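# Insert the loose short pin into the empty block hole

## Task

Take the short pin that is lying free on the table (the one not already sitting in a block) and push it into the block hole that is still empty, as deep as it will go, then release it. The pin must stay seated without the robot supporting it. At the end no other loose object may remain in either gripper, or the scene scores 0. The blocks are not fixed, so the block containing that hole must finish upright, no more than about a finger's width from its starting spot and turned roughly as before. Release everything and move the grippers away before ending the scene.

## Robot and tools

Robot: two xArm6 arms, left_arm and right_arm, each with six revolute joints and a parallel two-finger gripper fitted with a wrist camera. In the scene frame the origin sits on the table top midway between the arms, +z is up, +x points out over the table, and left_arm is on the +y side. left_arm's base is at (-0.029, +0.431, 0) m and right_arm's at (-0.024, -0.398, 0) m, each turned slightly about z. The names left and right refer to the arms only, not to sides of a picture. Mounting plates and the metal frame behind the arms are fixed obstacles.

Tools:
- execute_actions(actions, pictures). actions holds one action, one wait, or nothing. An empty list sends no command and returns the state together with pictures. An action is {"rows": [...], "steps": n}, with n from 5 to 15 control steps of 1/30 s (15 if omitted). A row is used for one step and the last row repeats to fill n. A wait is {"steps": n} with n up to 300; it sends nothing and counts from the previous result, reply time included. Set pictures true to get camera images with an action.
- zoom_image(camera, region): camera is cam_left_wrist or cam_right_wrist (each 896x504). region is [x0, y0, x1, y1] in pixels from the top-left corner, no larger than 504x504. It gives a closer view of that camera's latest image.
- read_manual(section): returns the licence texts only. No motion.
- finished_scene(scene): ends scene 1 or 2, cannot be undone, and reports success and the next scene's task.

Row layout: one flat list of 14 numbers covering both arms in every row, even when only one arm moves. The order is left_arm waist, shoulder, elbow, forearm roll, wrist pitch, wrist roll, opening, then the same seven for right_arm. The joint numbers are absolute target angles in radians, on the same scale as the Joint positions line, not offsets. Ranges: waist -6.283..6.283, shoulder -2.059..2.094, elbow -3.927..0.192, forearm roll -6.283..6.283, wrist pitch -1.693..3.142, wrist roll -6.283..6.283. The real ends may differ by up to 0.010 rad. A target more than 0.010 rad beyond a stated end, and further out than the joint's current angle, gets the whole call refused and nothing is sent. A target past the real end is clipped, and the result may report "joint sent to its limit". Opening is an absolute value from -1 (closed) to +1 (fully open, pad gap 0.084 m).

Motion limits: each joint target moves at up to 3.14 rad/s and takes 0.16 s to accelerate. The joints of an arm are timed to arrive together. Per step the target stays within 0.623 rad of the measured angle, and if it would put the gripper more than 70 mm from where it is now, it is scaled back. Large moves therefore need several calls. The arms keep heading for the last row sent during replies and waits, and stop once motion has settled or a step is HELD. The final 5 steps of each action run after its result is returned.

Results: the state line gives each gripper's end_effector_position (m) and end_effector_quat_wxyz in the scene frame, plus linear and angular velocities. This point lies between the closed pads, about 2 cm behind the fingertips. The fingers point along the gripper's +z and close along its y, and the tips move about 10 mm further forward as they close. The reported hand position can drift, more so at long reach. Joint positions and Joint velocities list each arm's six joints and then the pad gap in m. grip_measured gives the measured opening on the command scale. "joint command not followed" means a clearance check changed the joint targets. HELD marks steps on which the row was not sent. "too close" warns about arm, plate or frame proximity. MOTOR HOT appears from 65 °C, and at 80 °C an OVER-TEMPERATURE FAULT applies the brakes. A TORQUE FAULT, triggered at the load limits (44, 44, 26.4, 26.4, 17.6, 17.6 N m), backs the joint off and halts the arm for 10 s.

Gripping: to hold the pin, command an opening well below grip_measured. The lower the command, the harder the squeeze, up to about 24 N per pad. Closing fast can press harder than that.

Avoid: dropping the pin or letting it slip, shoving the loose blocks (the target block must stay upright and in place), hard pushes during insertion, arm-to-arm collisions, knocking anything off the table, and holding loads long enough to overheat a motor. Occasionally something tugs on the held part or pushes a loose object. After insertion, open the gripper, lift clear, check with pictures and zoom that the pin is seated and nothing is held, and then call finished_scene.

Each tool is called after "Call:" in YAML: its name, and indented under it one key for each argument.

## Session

Call:
execute_actions:
  actions: []

Scene clock: 0.00 s of 4690.00 s.
left_arm: end_effector_position=(+0.2501, +0.5947, +0.2374) grip_measured=+1.00 end_effector_quat_wxyz=(+0.087, -0.059, +0.949, -0.297) end_effector_velocity=(-0.000, -0.001, -0.001) end_effector_angular_velocity=(-0.003, +0.003, -0.000) | right_arm: end_effector_position=(+0.5602, -0.3194, +0.3018) grip_measured=+1.00 end_effector_quat_wxyz=(+0.607, +0.776, +0.167, -0.032) end_effector_velocity=(-0.000, +0.000, +0.001) end_effector_angular_velocity=(+0.001, -0.000, +0.000)
Joint positions: left_arm=[ 0.969 -0.294 -0.81  -0.521  1.491 -2.202  0.084] | right_arm=[ 0.406  0.673 -1.866 -1.167  1.824  0.218  0.084]
Joint velocities: left_arm=[-0.001  0.002  0.002 -0.     0.    -0.001 -0.   ] | right_arm=[ 0.    -0.001  0.     0.001  0.    -0.001 -0.   ]

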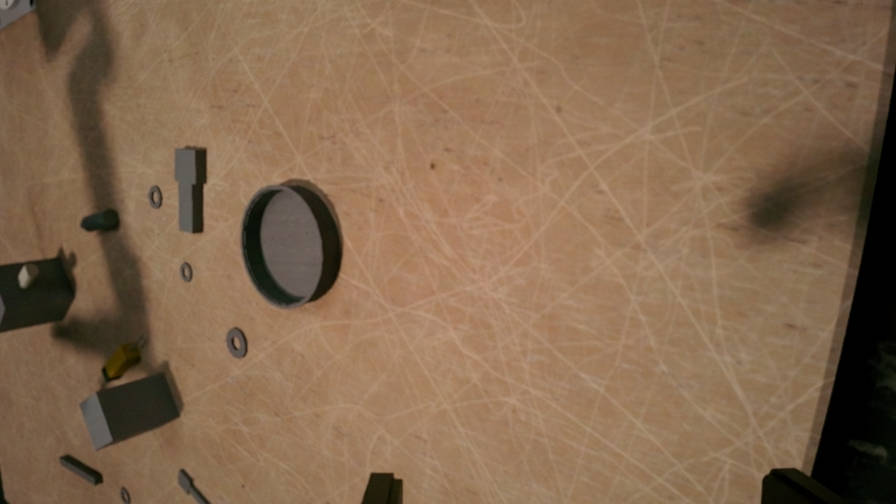

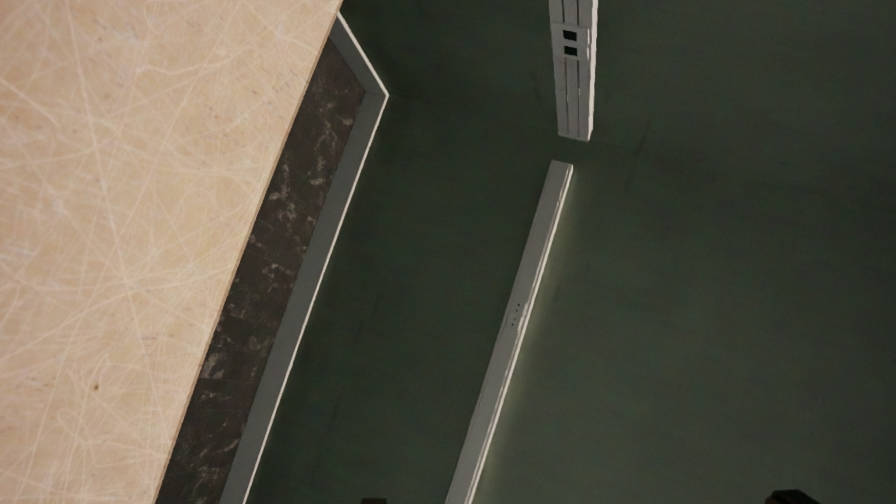

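Call:
execute_actions:
  actions:
    - {"rows": [[-0.45,-0.2,-1.3,0,1.45,0,1, 0.406,-0.2,-1.5,-1.167,1.824,0.218,1]], "steps": 15}

Call:
execute_actions:
  actions:
    - {"steps": 12}

Call:
execute_actions:
  actions:
    - {"rows": [[-0.45,-0.2,-1.3,0,1.45,0,1, 0.3,-0.2,-1.3,0,1.5,0,1]], "steps": 15}

Call:
execute_actions:
  actions:
    - {"steps": 25}
  pictures: true

Scene clock: 0.60 s of 4690.00 s.
left_arm: end_effector_position=(+0.3259, +0.5623, +0.2926) grip_measured=+1.00 end_effector_quat_wxyz=(+0.051, +0.384, +0.913, -0.131) end_effector_velocity=(+0.282, -0.321, +0.171) end_effector_angular_velocity=(+0.874, -0.600, -3.213) | right_arm: end_effector_position=(+0.5143, -0.3480, +0.4215) grip_measured=+1.00 end_effector_quat_wxyz=(+0.582, +0.803, +0.124, +0.033) end_effector_velocity=(-0.203, -0.127, +0.453) end_effector_angular_velocity=(+0.419, -0.680, -0.001)
Joint positions: left_arm=[ 0.562 -0.244 -1.075 -0.243  1.468 -1.793  0.084] | right_arm=[ 0.406  0.332 -1.698 -1.167  1.824  0.218  0.084]
Joint velocities: left_arm=[-1.566  0.131 -0.66   0.708 -0.053  1.544 -0.   ] | right_arm=[-0.001 -1.259  0.461 -0.002 -0.     0.001  0.   ]
Steps of this call (steps 1 to 8: nothing new was sent; steps 9 to 18: the first 10 steps of this action). Readings (joint positions):
9: left_arm=[0.969 -0.294 -0.811 -0.520 1.491 -2.201] | right_arm=[0.406 0.673 -1.866 -1.167 1.824 0.218]
10: left_arm=[0.961 -0.292 -0.817 -0.512 1.490 -2.191] | right_arm=[0.406 0.666 -1.859 -1.166 1.823 0.218]
12: left_arm=[0.896 -0.280 -0.866 -0.454 1.486 -2.122] | right_arm=[0.406 0.607 -1.813 -1.166 1.823 0.218]
16: left_arm=[0.668 -0.253 -1.025 -0.296 1.472 -1.898] | right_arm=[0.406 0.417 -1.731 -1.167 1.824 0.218]
18: the state above

Scene clock: 1.00 s of 4690.00 s.
left_arm: end_effector_position=(+0.3816, +0.3855, +0.3353) grip_measured=+1.00 end_effector_quat_wxyz=(+0.027, +0.835, +0.549, -0.033) end_effector_velocity=(+0.001, -0.469, +0.071) end_effector_angular_velocity=(+0.187, -0.332, -2.836) | right_arm: end_effector_position=(+0.4064, -0.4153, +0.5727) grip_measured=+1.00 end_effector_quat_wxyz=(+0.523, +0.838, +0.039, +0.152) end_effector_velocity=(-0.197, -0.126, +0.214) end_effector_angular_velocity=(+0.302, -0.503, -0.020)
Joint positions: left_arm=[-0.009 -0.215 -1.222 -0.084  1.457 -1.215  0.084] | right_arm=[ 0.406 -0.174 -1.515 -1.167  1.825  0.218  0.084]
Joint velocities: left_arm=[-1.273  0.043 -0.218  0.239 -0.017  1.537 -0.   ] | right_arm=[-0.006 -0.757  0.165 -0.01   0.014  0.001  0.   ]
Kept back: nothing.
Steps of this call (steps 1 to 5: the last 5 steps of your previous action; steps 6 to 12: the robot went on to your last target). Readings (joint positions):
1: left_arm=[0.510 -0.240 -1.096 -0.220 1.467 -1.742] | right_arm=[0.406 0.290 -1.683 -1.167 1.824 0.218]
2: left_arm=[0.459 -0.236 -1.115 -0.200 1.465 -1.691] | right_arm=[0.406 0.247 -1.668 -1.167 1.824 0.218]
4: left_arm=[0.360 -0.230 -1.146 -0.167 1.463 -1.593] | right_arm=[0.406 0.161 -1.637 -1.167 1.824 0.218]
8: left_arm=[0.171 -0.221 -1.190 -0.118 1.459 -1.404] | right_arm=[0.406 -0.013 -1.571 -1.167 1.824 0.218]
12: the state above

Scene clock: 1.33 s of 4690.00 s.
left_arm: end_effector_position=(+0.3602, +0.2525, +0.3570) grip_measured=+1.00 end_effector_quat_wxyz=(+0.015, +1.000, +0.016, +0.013) end_effector_velocity=(-0.086, -0.261, +0.046) end_effector_angular_velocity=(+0.157, -0.252, -3.784) | right_arm: end_effector_position=(+0.4085, -0.3578, +0.4451) grip_measured=+1.00 end_effector_quat_wxyz=(+0.348, +0.918, +0.173, +0.076) end_effector_velocity=(-0.094, +0.329, -0.453) end_effector_angular_velocity=(+1.719, +1.119, +0.487)
Joint positions: left_arm=[-0.368 -0.203 -1.285 -0.016  1.451 -0.451  0.084] | right_arm=[ 0.345 -0.193 -1.384 -0.726  1.639  0.094  0.084]
Joint velocities: left_arm=[-0.714  0.024 -0.129  0.133 -0.012  3.062 -0.   ] | right_arm=[-0.188 -0.014  0.349  2.023 -0.565 -0.383 -0.   ]
Steps of this call (steps 1 to 10: the first 10 steps of this action). Readings (joint positions):
1: left_arm=[-0.051 -0.213 -1.229 -0.076 1.456 -1.161] | right_arm=[0.405 -0.192 -1.511 -1.167 1.824 0.218]
2: left_arm=[-0.092 -0.212 -1.236 -0.068 1.455 -1.105] | right_arm=[0.404 -0.200 -1.507 -1.158 1.818 0.214]
4: left_arm=[-0.171 -0.209 -1.250 -0.053 1.454 -0.978] | right_arm=[0.393 -0.199 -1.482 -1.090 1.780 0.190]
8: left_arm=[-0.312 -0.205 -1.275 -0.026 1.452 -0.651] | right_arm=[0.359 -0.192 -1.410 -0.856 1.680 0.122]
10: the state above

Scene clock: 2.17 s of 4690.00 s.
left_arm: end_effector_position=(+0.3493, +0.2232, +0.3622) grip_measured=+1.00 end_effector_quat_wxyz=(+0.006, +0.968, -0.249, +0.024) end_effector_velocity=(-0.000, -0.001, +0.001) end_effector_angular_velocity=(-0.001, -0.001, -0.001) | right_arm: end_effector_position=(+0.3533, -0.2162, +0.3581) grip_measured=+1.00 end_effector_quat_wxyz=(+0.000, +0.975, +0.223, +0.000) end_effector_velocity=(-0.000, +0.001, -0.000) end_effector_angular_velocity=(+0.002, +0.002, +0.001)
Joint positions: left_arm=[-0.45  -0.2   -1.3    0.     1.45  -0.     0.084] | right_arm=[ 0.3   -0.2   -1.3   -0.     1.5    0.     0.084]
Joint velocities: left_arm=[-0.002  0.    -0.002  0.     0.    -0.001  0.   ] | right_arm=[ 0.     0.     0.001  0.003 -0.    -0.001  0.   ]
Kept back: nothing.
Steps of this call (steps 1 to 5: the last 5 steps of your previous action; steps 6 to 25: the robot went on to your last target). Readings (joint positions):
1: left_arm=[-0.390 -0.202 -1.289 -0.012 1.451 -0.348] | right_arm=[0.339 -0.194 -1.373 -0.657 1.621 0.082]
2: left_arm=[-0.408 -0.202 -1.293 -0.008 1.451 -0.251] | right_arm=[0.334 -0.194 -1.363 -0.586 1.604 0.071]
4: left_arm=[-0.434 -0.201 -1.297 -0.003 1.450 -0.101] | right_arm=[0.325 -0.195 -1.345 -0.439 1.576 0.052]
8: left_arm=[-0.448 -0.200 -1.300 -0.000 1.450 -0.008] | right_arm=[0.308 -0.198 -1.314 -0.138 1.524 0.016]
25: the state above

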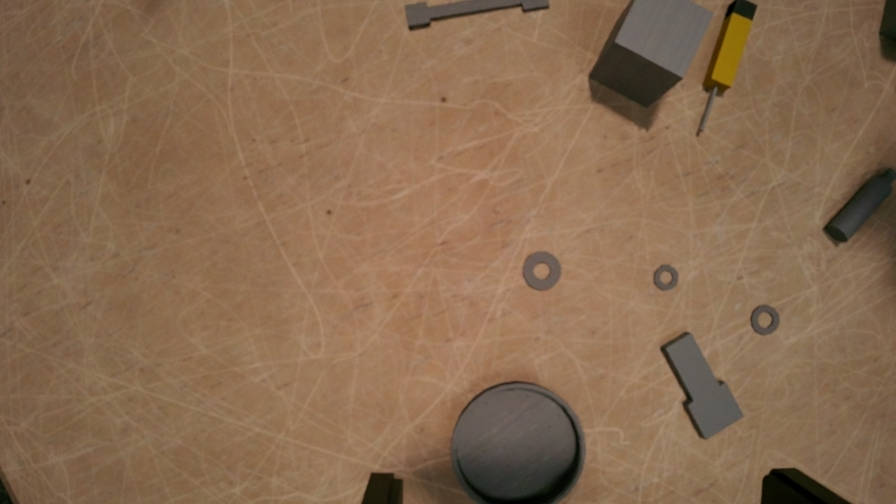

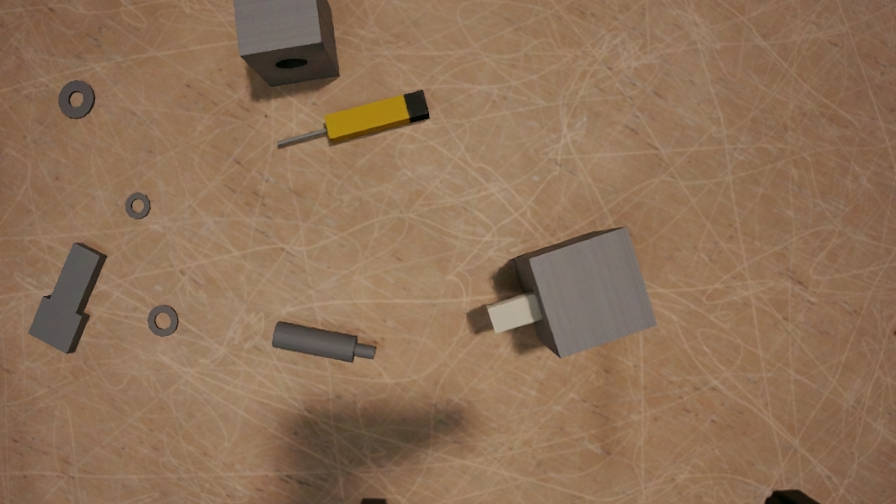

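Call:
execute_actions:
  actions:
    - {"rows": [[-0.73,-0.2,-0.53,0,-0.42,0,1, 0.6357,0.10,-0.90,0,0.80,2.074,1]], "steps": 15}

Call:
execute_actions:
  actions:
    - {"steps": 18}

Call:
execute_actions:
  actions:
    - {"rows": [[-0.73,0.7395,-0.5277,0,-1.3618,0,1, 0.6357,0.1389,-0.8465,0,0.7076,2.074,1]], "steps": 15}

Call:
execute_actions:
  actions:
    - {"steps": 22}
  pictures: true

Scene clock: 4.37 s of 4690.00 s.
left_arm: end_effector_position=(+0.3192, +0.1735, +0.2429) grip_measured=+1.00 end_effector_quat_wxyz=(+0.010, +0.949, -0.313, +0.031) end_effector_velocity=(-0.132, -0.153, -0.438) end_effector_angular_velocity=(-0.182, -0.246, -0.464) | right_arm: end_effector_position=(+0.3512, -0.1398, +0.2432) grip_measured=+1.00 end_effector_quat_wxyz=(+0.002, +0.991, +0.131, -0.004) end_effector_velocity=(-0.083, +0.251, -0.419) end_effector_angular_velocity=(-0.010, -0.004, -1.033)
Joint positions: left_arm=[-0.584 -0.199 -0.955 -0.     1.089  0.     0.084] | right_arm=[ 0.453 -0.062 -1.117  0.     1.187  0.341  0.084]
Joint velocities: left_arm=[-0.465  0.003  1.349 -0.    -1.658 -0.001 -0.   ] | right_arm=[ 0.556  0.498  0.66   0.003 -1.156  1.588 -0.   ]
Steps of this call (steps 1 to 15: the robot went on to your last target; steps 16 to 56: nothing new was sent; steps 57 to 66: the first 10 steps of this action). Readings (joint positions):
57: left_arm=[-0.450 -0.200 -1.299 0.000 1.449 -0.000] | right_arm=[0.300 -0.200 -1.300 -0.000 1.499 0.001]
58: left_arm=[-0.454 -0.201 -1.292 0.000 1.439 -0.000] | right_arm=[0.304 -0.197 -1.296 -0.000 1.489 0.011]
60: left_arm=[-0.481 -0.205 -1.233 0.000 1.371 -0.000] | right_arm=[0.336 -0.172 -1.262 -0.001 1.425 0.074]
64: left_arm=[-0.554 -0.199 -1.045 -0.000 1.192 0.000] | right_arm=[0.416 -0.096 -1.161 -0.000 1.266 0.241]
66: the state above

Scene clock: 4.97 s of 4690.00 s.
left_arm: end_effector_position=(+0.3563, +0.0490, +0.3134) grip_measured=+1.00 end_effector_quat_wxyz=(+0.202, +0.784, -0.323, +0.490) end_effector_velocity=(+0.005, -0.021, +0.176) end_effector_angular_velocity=(-0.529, -0.534, -0.021) | right_arm: end_effector_position=(+0.3006, -0.0751, +0.1124) grip_measured=+1.00 end_effector_quat_wxyz=(-0.001, +0.837, -0.547, +0.000) end_effector_velocity=(-0.012, +0.005, -0.020) end_effector_angular_velocity=(+0.000, +0.005, -1.986)
Joint positions: left_arm=[-0.729 -0.202 -0.536 -0.    -0.381  0.     0.084] | right_arm=[ 0.633  0.097 -0.903 -0.     0.804  1.94   0.084]
Joint velocities: left_arm=[-0.021 -0.     0.066  0.    -0.817  0.     0.   ] | right_arm=[ 0.026  0.024  0.035 -0.001 -0.056  2.013 -0.   ]
Kept back: nothing.
Steps of this call (steps 1 to 5: the last 5 steps of your previous action; steps 6 to 18: the robot went on to your last target). Readings (joint positions):
1: left_arm=[-0.600 -0.199 -0.910 -0.000 1.031 0.000] | right_arm=[0.472 -0.046 -1.095 0.000 1.149 0.396]
2: left_arm=[-0.615 -0.199 -0.864 -0.000 0.966 0.000] | right_arm=[0.490 -0.030 -1.073 0.000 1.112 0.455]
4: left_arm=[-0.648 -0.199 -0.769 -0.000 0.807 0.000] | right_arm=[0.524 0.001 -1.032 0.000 1.039 0.590]
8: left_arm=[-0.702 -0.198 -0.609 0.000 0.407 0.000] | right_arm=[0.586 0.056 -0.959 0.000 0.908 0.943]
18: the state above

Scene clock: 5.30 s of 4690.00 s.
left_arm: end_effector_position=(+0.3637, +0.0410, +0.1977) grip_measured=+1.00 end_effector_quat_wxyz=(+0.205, +0.779, -0.321, +0.498) end_effector_velocity=(-0.039, +0.038, -0.491) end_effector_angular_velocity=(+0.009, +0.008, -0.001) | right_arm: end_effector_position=(+0.2940, -0.0803, +0.0800) grip_measured=+1.00 end_effector_quat_wxyz=(+0.000, +0.800, -0.600, -0.000) end_effector_velocity=(+0.022, +0.024, +0.031) end_effector_angular_velocity=(+0.070, -0.069, -0.005)
Joint positions: left_arm=[-0.729  0.207 -0.53  -0.    -0.813 -0.     0.084] | right_arm=[ 0.635  0.139 -0.847 -0.     0.708  2.073  0.084]
Joint velocities: left_arm=[-0.001  1.664 -0.001 -0.    -1.651  0.    -0.   ] | right_arm=[ 0.002 -0.027 -0.046  0.001 -0.025  0.007  0.   ]
Steps of this call (steps 1 to 10: the first 10 steps of this action). Readings (joint positions):
1: left_arm=[-0.729 -0.201 -0.534 -0.000 -0.401 0.000] | right_arm=[0.634 0.098 -0.902 -0.000 0.802 1.998]
2: left_arm=[-0.729 -0.194 -0.534 -0.000 -0.419 0.000] | right_arm=[0.635 0.101 -0.899 -0.000 0.793 2.034]
4: left_arm=[-0.729 -0.130 -0.537 -0.000 -0.488 0.000] | right_arm=[0.635 0.119 -0.874 -0.000 0.744 2.063]
8: left_arm=[-0.729 0.096 -0.530 -0.000 -0.704 -0.000] | right_arm=[0.635 0.141 -0.843 0.000 0.711 2.072]
10: the state above

Scene clock: 6.03 s of 4690.00 s.
left_arm: end_effector_position=(+0.3229, +0.0812, +0.0576) grip_measured=+1.00 end_effector_quat_wxyz=(+0.208, +0.775, -0.320, +0.503) end_effector_velocity=(-0.003, +0.002, -0.006) end_effector_angular_velocity=(+0.009, +0.010, -0.001) | right_arm: end_effector_position=(+0.2940, -0.0802, +0.0800) grip_measured=+1.00 end_effector_quat_wxyz=(-0.000, +0.800, -0.601, +0.000) end_effector_velocity=(-0.000, +0.000, -0.000) end_effector_angular_velocity=(+0.000, +0.000, +0.000)
Joint positions: left_arm=[-0.73   0.738 -0.528 -0.    -1.362  0.     0.084] | right_arm=[ 0.636  0.139 -0.847 -0.     0.708  2.074  0.084]
Joint velocities: left_arm=[-0.001  0.01   0.004 -0.    -0.001 -0.    -0.   ] | right_arm=[-0.     0.     0.     0.    -0.    -0.001  0.   ]
Kept back: nothing.
Steps of this call (steps 1 to 5: the last 5 steps of your previous action; steps 6 to 22: the robot went on to your last target). Readings (joint positions):
1: left_arm=[-0.729 0.262 -0.530 -0.000 -0.869 -0.000] | right_arm=[0.636 0.138 -0.848 -0.000 0.708 2.073]
2: left_arm=[-0.730 0.319 -0.529 -0.000 -0.927 -0.000] | right_arm=[0.636 0.138 -0.848 -0.000 0.708 2.073]
4: left_arm=[-0.730 0.431 -0.528 -0.000 -1.042 -0.000] | right_arm=[0.636 0.138 -0.848 -0.000 0.708 2.074]
8: left_arm=[-0.730 0.652 -0.527 -0.000 -1.268 -0.000] | right_arm=[0.636 0.139 -0.847 -0.000 0.708 2.074]
22: the state above

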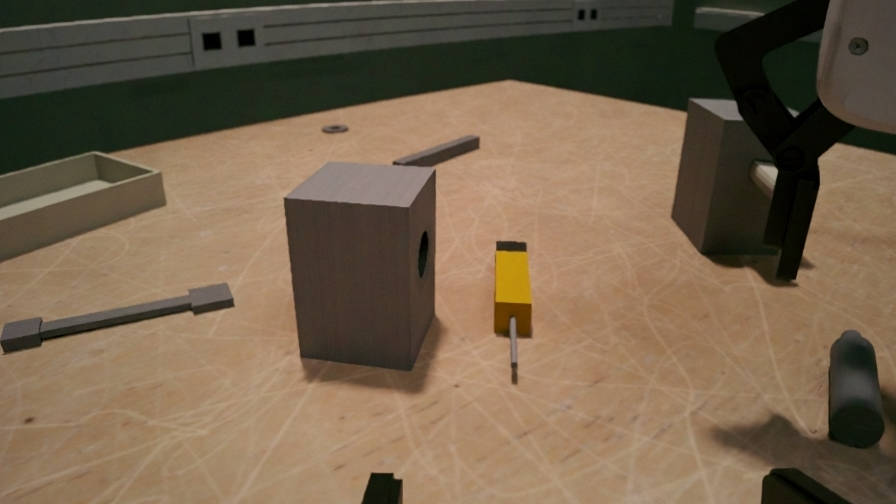

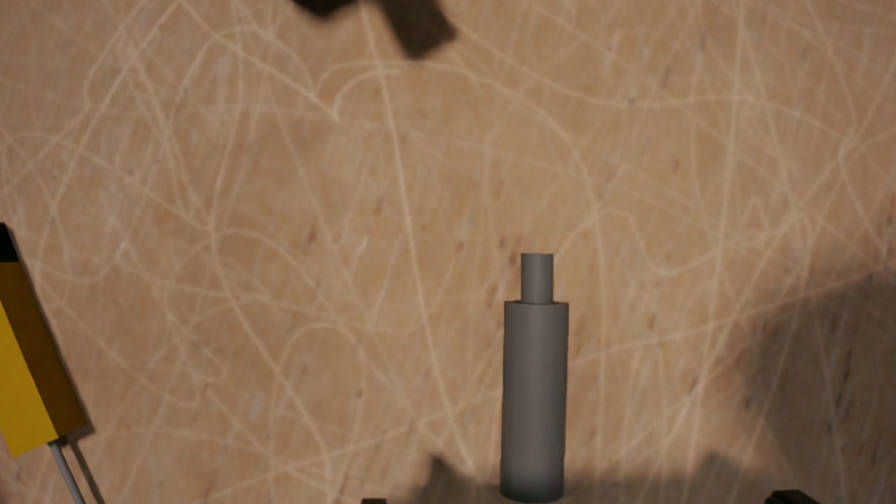

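Call:
execute_actions:
  actions:
    - {"rows": [ [-0.73,0.7395,-0.5277,0,-1.3618,0,1, 0.6340,0.1416,-0.8461,0,0.7045,2.0722,0.5], [-0.73,0.7395,-0.5277,0,-1.3618,0,1, 0.6320,0.1471,-0.8453,0,0.6982,2.0702,0.2], [-0.73,0.7395,-0.5277,0,-1.3618,0,1, 0.6300,0.1567,-0.8439,0,0.6872,2.0682,0], [-0.73,0.7395,-0.5277,0,-1.3618,0,1, 0.6285,0.1690,-0.8422,0,0.6732,2.0667,0], [-0.73,0.7395,-0.5277,0,-1.3618,0,1, 0.6277,0.1840,-0.8400,0,0.6560,2.0659,0], [-0.73,0.7395,-0.5277,0,-1.3618,0,1, 0.6277,0.2004,-0.8376,0,0.6372,2.0659,0], [-0.73,0.7395,-0.5277,0,-1.3618,0,1, 0.6277,0.2168,-0.8353,0,0.6185,2.0659,0], [-0.73,0.7395,-0.5277,0,-1.3618,0,1, 0.6277,0.2319,-0.8331,0,0.6012,2.0659,0], [-0.73,0.7395,-0.5277,0,-1.3618,0,1, 0.6277,0.2455,-0.8311,0,0.5856,2.0659,0], [-0.73,0.7395,-0.5277,0,-1.3618,0,1, 0.6277,0.2578,-0.8294,0,0.5716,2.0659,0], [-0.73,0.7395,-0.5277,0,-1.3618,0,1, 0.6277,0.2674,-0.8280,0,0.5606,2.0659,0], [-0.73,0.7395,-0.5277,0,-1.3618,0,1, 0.6277,0.2729,-0.8272,0,0.5543,2.0659,0], [-0.73,0.7395,-0.5277,0,-1.3618,0,1, 0.6277,0.2756,-0.8268,0,0.5512,2.0659,0] ], "steps": 15}

Call:
execute_actions:
  actions:
    - {"steps": 12}
  pictures: true

Scene clock: 7.43 s of 4690.00 s.
left_arm: end_effector_position=(+0.3226, +0.0815, +0.0566) grip_measured=+1.00 end_effector_quat_wxyz=(+0.207, +0.776, -0.320, +0.503) end_effector_velocity=(-0.000, -0.000, -0.001) end_effector_angular_velocity=(+0.001, +0.001, -0.000) | right_arm: end_effector_position=(+0.2970, -0.0823, +0.0437) grip_measured=-0.01 end_effector_quat_wxyz=(+0.001, +0.800, -0.601, -0.000) end_effector_velocity=(-0.012, -0.012, -0.194) end_effector_angular_velocity=(-0.031, +0.031, +0.002)
Joint positions: left_arm=[-0.73   0.739 -0.528 -0.    -1.362 -0.     0.084] | right_arm=[ 0.628  0.226 -0.833  0.     0.609  2.066  0.044]
Joint velocities: left_arm=[-0.     0.002 -0.001  0.     0.     0.    -0.   ] | right_arm=[ 0.001  0.454  0.079  0.    -0.49  -0.001 -0.   ]
Steps of this call (steps 1 to 15: the robot went on to your last target; steps 16 to 32: nothing new was sent; steps 33 to 42: the first 10 steps of this action). Readings (joint positions):
33: left_arm=[-0.730 0.739 -0.528 0.000 -1.362 0.000] | right_arm=[0.636 0.139 -0.847 0.000 0.707 2.074]
34: left_arm=[-0.730 0.739 -0.528 -0.000 -1.362 0.000] | right_arm=[0.635 0.140 -0.847 -0.000 0.706 2.073]
36: left_arm=[-0.730 0.739 -0.528 0.000 -1.362 -0.000] | right_arm=[0.632 0.148 -0.846 -0.000 0.695 2.070]
40: left_arm=[-0.730 0.739 -0.528 -0.000 -1.362 0.000] | right_arm=[0.628 0.195 -0.839 -0.000 0.643 2.066]
42: the state above

Scene clock: 7.83 s of 4690.00 s.
left_arm: end_effector_position=(+0.3226, +0.0815, +0.0566) grip_measured=+1.00 end_effector_quat_wxyz=(+0.207, +0.776, -0.320, +0.503) end_effector_velocity=(-0.001, -0.001, -0.000) end_effector_angular_velocity=(-0.000, +0.000, -0.002) | right_arm: end_effector_position=(+0.2972, -0.0821, +0.0242) grip_measured=-0.01 end_effector_quat_wxyz=(-0.001, +0.800, -0.600, +0.000) end_effector_velocity=(-0.003, -0.003, -0.004) end_effector_angular_velocity=(-0.008, +0.008, -0.002)
Joint positions: left_arm=[-0.73   0.739 -0.528  0.    -1.362  0.     0.084] | right_arm=[ 0.628  0.275 -0.827 -0.     0.551  2.066  0.044]
Joint velocities: left_arm=[-0.003  0.     0.    -0.    -0.    -0.001  0.   ] | right_arm=[-0.001  0.004  0.006  0.001  0.001  0.     0.   ]
Kept back: nothing.
Steps of this call (steps 1 to 5: the last 5 steps of your previous action; steps 6 to 12: the robot went on to your last target). Readings (joint positions):
1: left_arm=[-0.730 0.739 -0.528 0.000 -1.362 -0.000] | right_arm=[0.628 0.240 -0.831 0.000 0.593 2.066]
2: left_arm=[-0.730 0.739 -0.528 0.000 -1.362 -0.000] | right_arm=[0.628 0.253 -0.829 0.000 0.579 2.066]
4: left_arm=[-0.730 0.739 -0.528 0.000 -1.362 0.000] | right_arm=[0.628 0.271 -0.826 0.000 0.560 2.066]
8: left_arm=[-0.730 0.740 -0.528 -0.000 -1.362 -0.000] | right_arm=[0.628 0.275 -0.827 -0.000 0.552 2.066]
12: the state above

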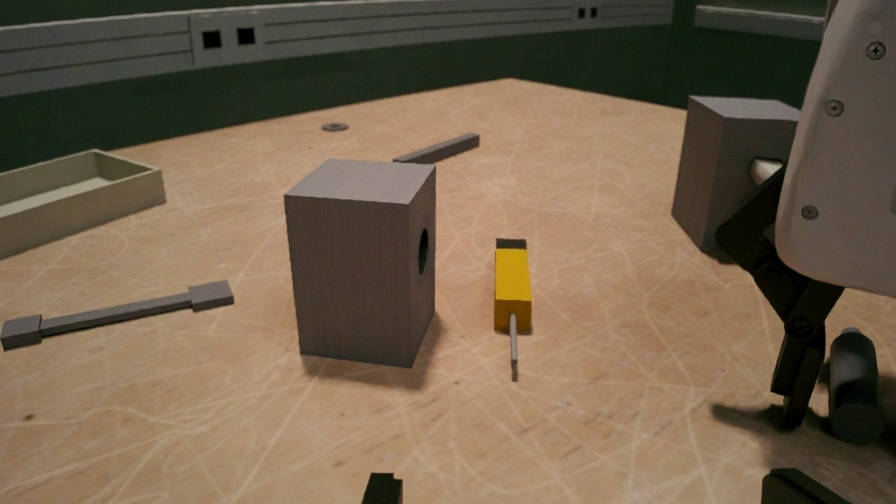

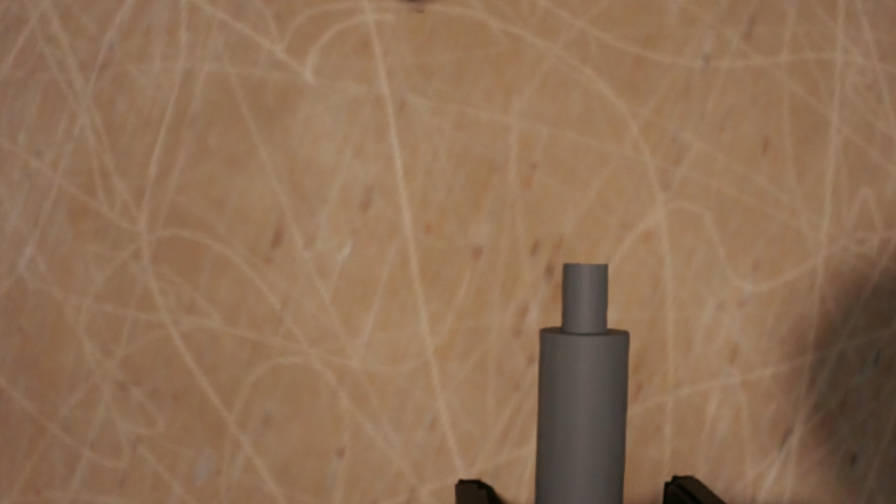

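Call:
execute_actions:
  actions:
    - {"rows": [ [-0.73,0.7395,-0.5277,0,-1.3618,0,1, 0.6277,0.2770,-0.8266,0,0.5496,2.0659,-0.15], [-0.73,0.7395,-0.5277,0,-1.3618,0,1, 0.6277,0.2770,-0.8266,0,0.5496,2.0659,-0.3], [-0.73,0.7395,-0.5277,0,-1.3618,0,1, 0.6277,0.2770,-0.8266,0,0.5496,2.0659,-0.4], [-0.73,0.7395,-0.5277,0,-1.3618,0,1, 0.6277,0.2770,-0.8266,0,0.5496,2.0659,-0.45], [-0.73,0.7395,-0.5277,0,-1.3618,0,1, 0.6277,0.2770,-0.8266,0,0.5496,2.0659,-0.5], [-0.73,0.7395,-0.5277,0,-1.3618,0,1, 0.6277,0.2770,-0.8266,0,0.5496,2.0659,-0.55], [-0.73,0.7395,-0.5277,0,-1.3618,0,1, 0.6277,0.2770,-0.8266,0,0.5496,2.0659,-0.6], [-0.73,0.7395,-0.5277,0,-1.3618,0,1, 0.6277,0.2770,-0.8266,0,0.5496,2.0659,-0.7], [-0.73,0.7395,-0.5277,0,-1.3618,0,1, 0.6277,0.2770,-0.8266,0,0.5496,2.0659,-0.85], [-0.73,0.7395,-0.5277,0,-1.3618,0,1, 0.6277,0.2770,-0.8266,0,0.5496,2.0659,-1] ], "steps": 15}

Call:
execute_actions:
  actions:
    - {"steps": 6}

Scene clock: 8.60 s of 4690.00 s.
left_arm: end_effector_position=(+0.3226, +0.0815, +0.0566) grip_measured=+1.00 end_effector_quat_wxyz=(+0.207, +0.776, -0.320, +0.503) end_effector_velocity=(-0.000, +0.000, -0.001) end_effector_angular_velocity=(+0.001, +0.001, -0.000) | right_arm: end_effector_position=(+0.2967, -0.0825, +0.0230) grip_measured=-0.56 end_effector_quat_wxyz=(+0.000, +0.800, -0.600, +0.000) end_effector_velocity=(+0.000, -0.000, +0.000) end_effector_angular_velocity=(+0.000, -0.001, +0.001)
Joint positions: left_arm=[-0.73   0.74  -0.528 -0.    -1.362 -0.     0.084] | right_arm=[ 0.628  0.277 -0.827 -0.     0.55   2.066  0.02 ]
Joint velocities: left_arm=[-0.     0.002 -0.001  0.    -0.     0.    -0.   ] | right_arm=[-0.001 -0.001  0.    -0.001 -0.    -0.001 -0.   ]
Steps of this call (steps 1 to 13: the robot went on to your last target; steps 14 to 23: the first 10 steps of this action). Readings (joint positions):
14: left_arm=[-0.730 0.739 -0.528 0.000 -1.362 -0.000] | right_arm=[0.628 0.276 -0.827 -0.000 0.551 2.066]
15: left_arm=[-0.730 0.739 -0.528 0.000 -1.362 0.000] | right_arm=[0.628 0.276 -0.827 -0.000 0.550 2.066]
17: left_arm=[-0.730 0.739 -0.528 0.000 -1.362 -0.000] | right_arm=[0.628 0.277 -0.827 -0.000 0.550 2.066]
21: left_arm=[-0.730 0.740 -0.528 -0.000 -1.362 -0.000] | right_arm=[0.628 0.277 -0.827 -0.000 0.550 2.066]
23: the state above

Scene clock: 8.80 s of 4690.00 s.
left_arm: end_effector_position=(+0.3226, +0.0815, +0.0566) grip_measured=+1.00 end_effector_quat_wxyz=(+0.207, +0.776, -0.320, +0.503) end_effector_velocity=(-0.000, +0.000, -0.001) end_effector_angular_velocity=(+0.001, +0.001, +0.000) | right_arm: end_effector_position=(+0.2967, -0.0825, +0.0230) grip_measured=-0.56 end_effector_quat_wxyz=(+0.000, +0.800, -0.600, +0.000) end_effector_velocity=(+0.000, -0.000, -0.000) end_effector_angular_velocity=(-0.000, -0.000, -0.000)
Joint positions: left_arm=[-0.73   0.74  -0.528  0.    -1.362  0.     0.084] | right_arm=[ 0.628  0.277 -0.827 -0.     0.55   2.066  0.02 ]
Joint velocities: left_arm=[ 0.     0.002  0.    -0.    -0.     0.001  0.   ] | right_arm=[-0.  0. -0. -0.  0.  0. -0.]
Kept back: nothing.
Steps of this call (steps 1 to 5: the last 5 steps of your previous action; step 6: the robot went on to your last target). Readings (joint positions):
1: left_arm=[-0.730 0.740 -0.528 -0.000 -1.362 0.000] | right_arm=[0.628 0.277 -0.827 -0.000 0.550 2.066]
2: left_arm=[-0.730 0.739 -0.528 0.000 -1.362 -0.000] | right_arm=[0.628 0.277 -0.827 -0.000 0.550 2.066]
4: left_arm=[-0.730 0.740 -0.528 -0.000 -1.362 -0.000] | right_arm=[0.628 0.277 -0.827 -0.000 0.550 2.066]
6: the state above

Call:
execute_actions:
  actions:
    - {"rows": [ [-0.73,0.7395,-0.5277,0,-1.3618,0,1, 0.6277,0.273,-0.827,0,0.554,2.0659,-1], [-0.73,0.7395,-0.5277,0,-1.3618,0,1, 0.6277,0.265,-0.828,0,0.563,2.0659,-1], [-0.73,0.7395,-0.5277,0,-1.3618,0,1, 0.6277,0.252,-0.830,0,0.578,2.06,-1], [-0.73,0.7395,-0.5277,0,-1.3618,0,1, 0.6277,0.236,-0.833,0,0.597,2.04,-1], [-0.73,0.7395,-0.5277,0,-1.3618,0,1, 0.6277,0.218,-0.837,0,0.619,2.00,-1], [-0.73,0.7395,-0.5277,0,-1.3618,0,1, 0.6277,0.200,-0.842,0,0.642,1.94,-1], [-0.73,0.7395,-0.5277,0,-1.3618,0,1, 0.6277,0.183,-0.848,0,0.665,1.87,-1], [-0.73,0.7395,-0.5277,0,-1.3618,0,1, 0.6277,0.168,-0.855,0,0.687,1.79,-1], [-0.73,0.7395,-0.5277,0,-1.3618,0,1, 0.625,0.156,-0.865,0,0.709,1.70,-1], [-0.73,0.7395,-0.5277,0,-1.3618,0,1, 0.622,0.150,-0.878,0,0.728,1.61,-1], [-0.73,0.7395,-0.5277,0,-1.3618,0,1, 0.619,0.150,-0.895,0,0.745,1.52,-1], [-0.73,0.7395,-0.5277,0,-1.3618,0,1, 0.615,0.156,-0.915,0,0.759,1.43,-1], [-0.73,0.7395,-0.5277,0,-1.3618,0,1, 0.611,0.168,-0.938,0,0.770,1.34,-1], [-0.73,0.7395,-0.5277,0,-1.3618,0,1, 0.606,0.184,-0.964,0,0.780,1.25,-1], [-0.73,0.7395,-0.5277,0,-1.3618,0,1, 0.601,0.203,-0.992,0,0.789,1.16,-1] ], "steps": 15}

Call:
execute_actions:
  actions:
    - {"rows": [ [-0.73,0.7395,-0.5277,0,-1.3618,0,1, 0.595,0.224,-1.021,0,0.797,1.07,-1], [-0.73,0.7395,-0.5277,0,-1.3618,0,1, 0.589,0.247,-1.051,0,0.804,0.98,-1], [-0.73,0.7395,-0.5277,0,-1.3618,0,1, 0.583,0.271,-1.081,0,0.810,0.89,-1], [-0.73,0.7395,-0.5277,0,-1.3618,0,1, 0.577,0.296,-1.110,0,0.814,0.80,-1], [-0.73,0.7395,-0.5277,0,-1.3618,0,1, 0.571,0.321,-1.138,0,0.817,0.71,-1], [-0.73,0.7395,-0.5277,0,-1.3618,0,1, 0.565,0.346,-1.164,0,0.818,0.62,-1], [-0.73,0.7395,-0.5277,0,-1.3618,0,1, 0.560,0.370,-1.188,0,0.818,0.53,-1], [-0.73,0.7395,-0.5277,0,-1.3618,0,1, 0.555,0.393,-1.210,0,0.817,0.44,-1], [-0.73,0.7395,-0.5277,0,-1.3618,0,1, 0.551,0.414,-1.229,0,0.815,0.36,-1], [-0.73,0.7395,-0.5277,0,-1.3618,0,1, 0.547,0.432,-1.245,0,0.813,0.29,-1], [-0.73,0.7395,-0.5277,0,-1.3618,0,1, 0.545,0.447,-1.257,0,0.810,0.23,-1], [-0.73,0.7395,-0.5277,0,-1.3618,0,1, 0.543,0.459,-1.266,0,0.807,0.18,-1], [-0.73,0.7395,-0.5277,0,-1.3618,0,1, 0.542,0.467,-1.272,0,0.805,0.14,-1], [-0.73,0.7395,-0.5277,0,-1.3618,0,1, 0.541,0.472,-1.275,0,0.803,0.117,-1], [-0.73,0.7395,-0.5277,0,-1.3618,0,1, 0.5409,0.4735,-1.2760,0,0.8025,0.1071,-1] ], "steps": 15}

Call:
execute_actions:
  actions:
    - {"steps": 18}
  pictures: true

Scene clock: 10.33 s of 4690.00 s.
left_arm: end_effector_position=(+0.3226, +0.0815, +0.0566) grip_measured=+1.00 end_effector_quat_wxyz=(+0.207, +0.776, -0.320, +0.503) end_effector_velocity=(-0.000, -0.000, -0.000) end_effector_angular_velocity=(-0.000, +0.001, +0.000) | right_arm: end_effector_position=(+0.2992, -0.0802, +0.0630) grip_measured=-0.56 end_effector_quat_wxyz=(-0.001, +0.856, -0.518, +0.000) end_effector_velocity=(+0.021, +0.018, +0.195) end_effector_angular_velocity=(+0.013, -0.017, +1.809)
Joint positions: left_arm=[-0.73   0.74  -0.528 -0.    -1.362  0.     0.084] | right_arm=[ 0.628  0.187 -0.849  0.     0.661  1.866  0.02 ]
Joint velocities: left_arm=[-0.     0.    -0.     0.     0.    -0.001 -0.   ] | right_arm=[-0.004 -0.38  -0.184  0.     0.542 -1.813  0.   ]
Steps of this call (steps 1 to 15: the robot went on to your last target; steps 16 to 36: nothing new was sent; steps 37 to 46: the first 10 steps of this action). Readings (joint positions):
37: left_arm=[-0.730 0.739 -0.528 0.000 -1.362 0.000] | right_arm=[0.628 0.277 -0.827 -0.000 0.550 2.066]
38: left_arm=[-0.730 0.740 -0.528 -0.000 -1.362 0.000] | right_arm=[0.628 0.275 -0.826 0.000 0.552 2.066]
40: left_arm=[-0.730 0.739 -0.528 0.000 -1.362 0.000] | right_arm=[0.628 0.265 -0.827 0.000 0.566 2.063]
44: left_arm=[-0.730 0.740 -0.528 -0.000 -1.362 0.000] | right_arm=[0.628 0.214 -0.839 0.000 0.625 1.971]
46: the state above

Scene clock: 10.83 s of 4690.00 s.
left_arm: end_effector_position=(+0.3226, +0.0815, +0.0566) grip_measured=+1.00 end_effector_quat_wxyz=(+0.207, +0.776, -0.320, +0.503) end_effector_velocity=(-0.001, +0.000, -0.001) end_effector_angular_velocity=(+0.001, +0.002, +0.000) | right_arm: end_effector_position=(+0.3715, -0.0544, +0.0857) grip_measured=-0.56 end_effector_quat_wxyz=(+0.001, +0.999, +0.046, -0.001) end_effector_velocity=(+0.185, +0.052, -0.105) end_effector_angular_velocity=(-0.011, +0.020, +2.467)
Joint positions: left_arm=[-0.73   0.74  -0.528 -0.    -1.362  0.     0.084] | right_arm=[ 0.566  0.345 -1.158 -0.     0.814  0.623  0.02 ]
Joint velocities: left_arm=[-0.     0.     0.001  0.    -0.    -0.001 -0.   ] | right_arm=[-0.157  0.714 -0.72   0.001  0.028 -2.624 -0.   ]
Steps of this call (steps 1 to 5: the last 5 steps of your previous action; steps 6 to 15: the first 10 steps of this action). Readings (joint positions):
6: left_arm=[-0.730 0.740 -0.528 -0.000 -1.362 0.000] | right_arm=[0.615 0.161 -0.926 0.000 0.756 1.412]
7: left_arm=[-0.730 0.739 -0.528 -0.000 -1.362 0.000] | right_arm=[0.610 0.168 -0.949 0.000 0.767 1.327]
9: left_arm=[-0.730 0.740 -0.528 0.000 -1.362 -0.000] | right_arm=[0.600 0.196 -1.001 -0.000 0.785 1.154]
13: left_arm=[-0.730 0.739 -0.528 0.000 -1.362 0.000] | right_arm=[0.577 0.296 -1.108 -0.000 0.810 0.801]
15: the state above

Scene clock: 11.43 s of 4690.00 s.
left_arm: end_effector_position=(+0.3226, +0.0815, +0.0566) grip_measured=+1.00 end_effector_quat_wxyz=(+0.207, +0.776, -0.320, +0.503) end_effector_velocity=(+0.000, +0.001, -0.000) end_effector_angular_velocity=(+0.001, +0.000, +0.001) | right_arm: end_effector_position=(+0.4024, -0.0456, +0.0623) grip_measured=-0.56 end_effector_quat_wxyz=(-0.000, +0.958, +0.288, +0.000) end_effector_velocity=(-0.001, -0.001, -0.003) end_effector_angular_velocity=(-0.005, +0.004, +0.003)
Joint positions: left_arm=[-0.73   0.74  -0.528 -0.    -1.362 -0.     0.084] | right_arm=[ 0.541  0.473 -1.276  0.     0.803  0.108  0.02 ]
Joint velocities: left_arm=[0.001 0.001 0.    0.    0.    0.001 0.   ] | right_arm=[-0.001  0.005  0.001 -0.001  0.    -0.003  0.   ]
Kept back: nothing.
Steps of this call (steps 1 to 5: the last 5 steps of your previous action; steps 6 to 18: the robot went on to your last target). Readings (joint positions):
1: left_arm=[-0.730 0.739 -0.528 0.000 -1.362 -0.000] | right_arm=[0.561 0.369 -1.181 -0.000 0.815 0.536]
2: left_arm=[-0.730 0.739 -0.528 -0.000 -1.362 -0.000] | right_arm=[0.556 0.391 -1.203 -0.000 0.815 0.453]
4: left_arm=[-0.730 0.739 -0.528 0.000 -1.362 -0.000] | right_arm=[0.548 0.429 -1.238 -0.000 0.812 0.302]
8: left_arm=[-0.730 0.740 -0.528 0.000 -1.362 -0.000] | right_arm=[0.541 0.471 -1.271 -0.000 0.804 0.129]
18: the state above

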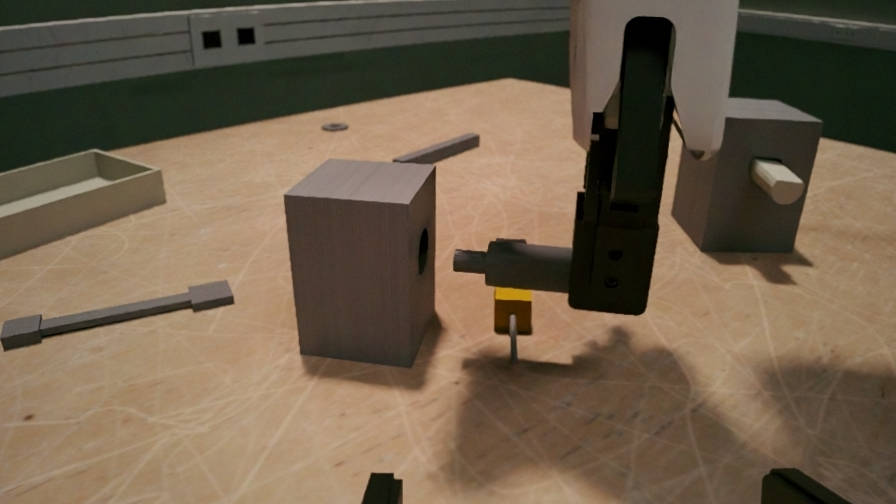

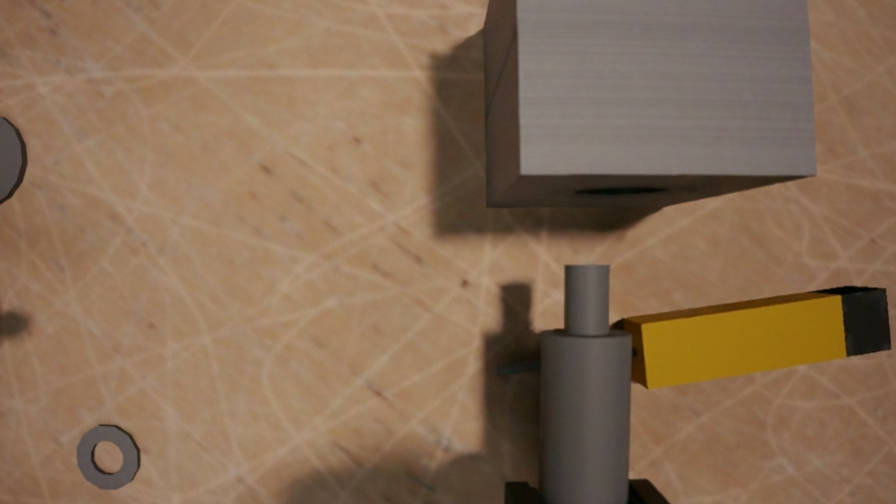

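Call:
zoom_image:
  camera: "cam_right_wrist"
  region: [470, 140, 830, 360]

Call:
zoom_image:
  camera: "cam_left_wrist"
  region: [390, 200, 590, 310]

Region (470, 140, 830, 360) of cam_right_wrist's 896x504 image, scaled by 1.400, with more detail than that image has.

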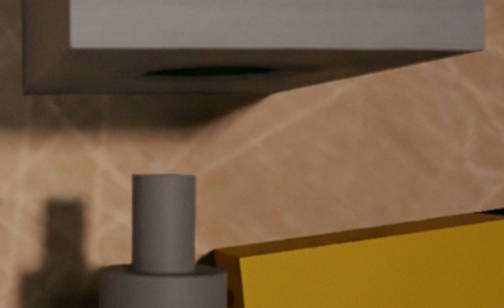

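Region (390, 200, 590, 310) of cam_left_wrist's 896x504 image, scaled by 2.520, with more detail than that image has; it fills the top 277 rows of this view, and the rest is white.

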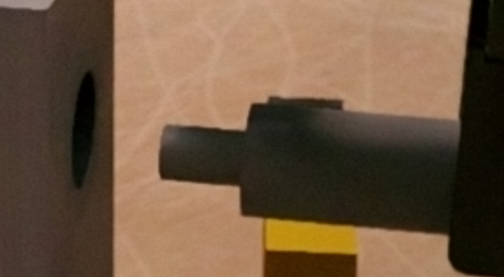

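Call:
execute_actions:
  actions:
    - {"rows": [ [-0.73,0.7395,-0.5277,0,-1.3618,0,1, 0.5402,0.4746,-1.2777,0,0.8031,0.1064,-1], [-0.73,0.7395,-0.5277,0,-1.3618,0,1, 0.5387,0.4768,-1.2812,0,0.8044,0.1049,-1], [-0.73,0.7395,-0.5277,0,-1.3618,0,1, 0.5366,0.4801,-1.2863,0,0.8062,0.1028,-1], [-0.73,0.7395,-0.5277,0,-1.3618,0,1, 0.5341,0.4839,-1.2922,0,0.8083,0.1003,-1], [-0.73,0.7395,-0.5277,0,-1.3618,0,1, 0.5315,0.4878,-1.2984,0,0.8106,0.0977,-1], [-0.73,0.7395,-0.5277,0,-1.3618,0,1, 0.5293,0.4911,-1.3036,0,0.8125,0.0955,-1], [-0.73,0.7395,-0.5277,0,-1.3618,0,1, 0.5276,0.4937,-1.3077,0,0.8140,0.0938,-1], [-0.73,0.7395,-0.5277,0,-1.3618,0,1, 0.5267,0.4951,-1.3098,0,0.8147,0.0929,-1], [-0.73,0.7395,-0.5277,0,-1.3618,0,1, 0.5264,0.4955,-1.3105,0,0.8150,0.0926,-1] ], "steps": 15}

Call:
execute_actions:
  actions:
    - {"steps": 10}
  pictures: true

Call:
zoom_image:
  camera: "cam_right_wrist"
  region: [440, 170, 800, 360]

Call:
zoom_image:
  camera: "cam_left_wrist"
  region: [390, 200, 590, 310]

Scene clock: 13.00 s of 4690.00 s.
left_arm: end_effector_position=(+0.3226, +0.0815, +0.0566) grip_measured=+1.00 end_effector_quat_wxyz=(+0.207, +0.776, -0.320, +0.503) end_effector_velocity=(+0.000, -0.000, -0.000) end_effector_angular_velocity=(-0.000, -0.000, -0.000) | right_arm: end_effector_position=(+0.4128, -0.0475, +0.0618) grip_measured=-0.56 end_effector_quat_wxyz=(-0.000, +0.958, +0.287, +0.000) end_effector_velocity=(+0.016, -0.004, -0.001) end_effector_angular_velocity=(-0.001, +0.002, -0.003)
Joint positions: left_arm=[-0.73   0.74  -0.528 -0.    -1.362 -0.     0.084] | right_arm=[ 0.527  0.494 -1.308 -0.     0.814  0.094  0.02 ]
Joint velocities: left_arm=[-0.  0. -0.  0. -0. -0.  0.] | right_arm=[-0.023  0.032 -0.049  0.001  0.019 -0.021  0.   ]
Steps of this call (steps 1 to 15: the robot went on to your last target; steps 16 to 37: nothing new was sent; steps 38 to 47: the first 10 steps of this action). Readings (joint positions):
38: left_arm=[-0.730 0.740 -0.528 -0.000 -1.362 -0.000] | right_arm=[0.541 0.474 -1.276 0.000 0.803 0.107]
39: left_arm=[-0.730 0.739 -0.528 0.000 -1.362 -0.000] | right_arm=[0.541 0.474 -1.277 0.000 0.803 0.107]
41: left_arm=[-0.730 0.739 -0.528 0.000 -1.362 0.000] | right_arm=[0.539 0.477 -1.282 0.000 0.805 0.104]
45: left_arm=[-0.730 0.739 -0.528 0.000 -1.362 -0.000] | right_arm=[0.530 0.490 -1.302 -0.000 0.812 0.096]
47: the state above

Scene clock: 13.33 s of 4690.00 s.
left_arm: end_effector_position=(+0.3226, +0.0815, +0.0566) grip_measured=+1.00 end_effector_quat_wxyz=(+0.207, +0.776, -0.320, +0.503) end_effector_velocity=(-0.001, -0.000, -0.000) end_effector_angular_velocity=(-0.000, +0.001, -0.001) | right_arm: end_effector_position=(+0.4132, -0.0474, +0.0619) grip_measured=-0.56 end_effector_quat_wxyz=(+0.000, +0.958, +0.288, -0.000) end_effector_velocity=(-0.000, -0.000, -0.001) end_effector_angular_velocity=(-0.002, +0.002, -0.001)
Joint positions: left_arm=[-0.73   0.74  -0.528  0.    -1.362 -0.     0.084] | right_arm=[ 0.527  0.495 -1.31   0.     0.815  0.093  0.02 ]
Joint velocities: left_arm=[-0.001  0.     0.001 -0.    -0.001 -0.001  0.   ] | right_arm=[-0.     0.003 -0.     0.     0.     0.     0.   ]
Kept back: nothing.
Steps of this call (steps 1 to 5: the last 5 steps of your previous action; steps 6 to 10: the robot went on to your last target). Readings (joint positions):
1: left_arm=[-0.730 0.739 -0.528 -0.000 -1.362 -0.000] | right_arm=[0.526 0.495 -1.310 -0.000 0.814 0.093]
2: left_arm=[-0.730 0.739 -0.528 0.000 -1.362 0.000] | right_arm=[0.526 0.495 -1.310 -0.000 0.815 0.093]
4: left_arm=[-0.730 0.739 -0.528 0.000 -1.362 -0.000] | right_arm=[0.526 0.495 -1.310 0.000 0.815 0.093]
8: left_arm=[-0.730 0.740 -0.528 -0.000 -1.362 -0.000] | right_arm=[0.527 0.495 -1.310 0.000 0.815 0.093]
10: the state above

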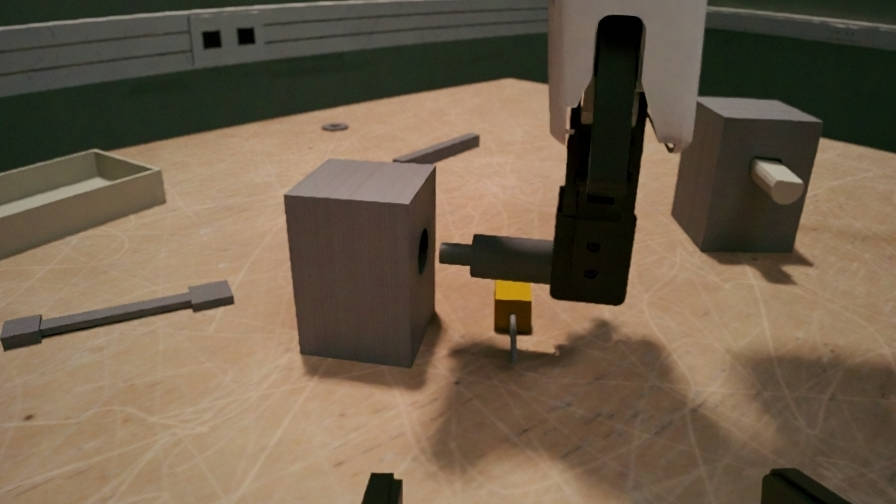

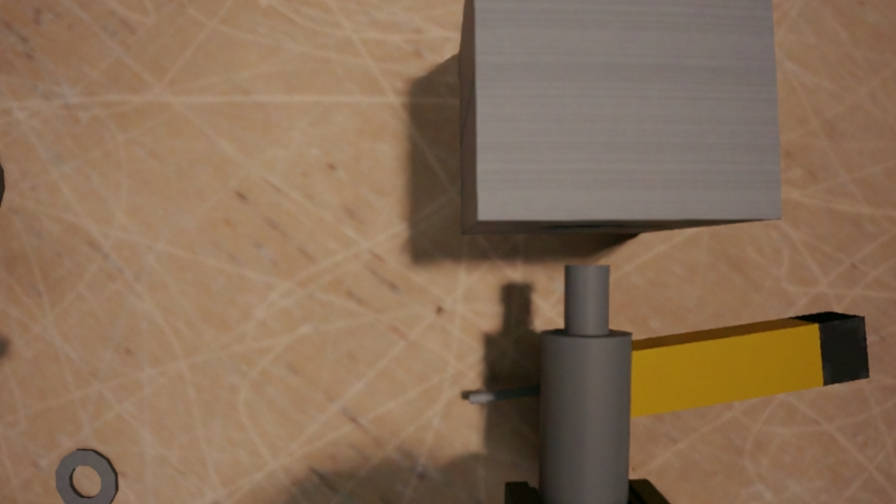

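Region (440, 170, 800, 360) of cam_right_wrist's 896x504 image, scaled by 1.400, with more detail than that image has; it fills the top 266 rows of this view, and the rest is white.

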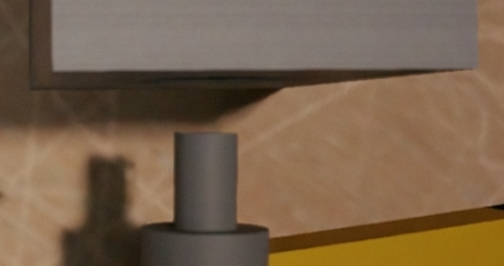

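Region (390, 200, 590, 310) of cam_left_wrist's 896x504 image, scaled by 2.520, with more detail than that image has; it fills the top 277 rows of this view, and the rest is white.

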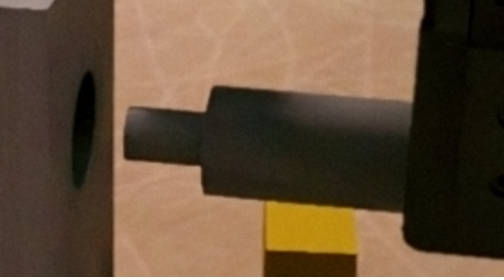

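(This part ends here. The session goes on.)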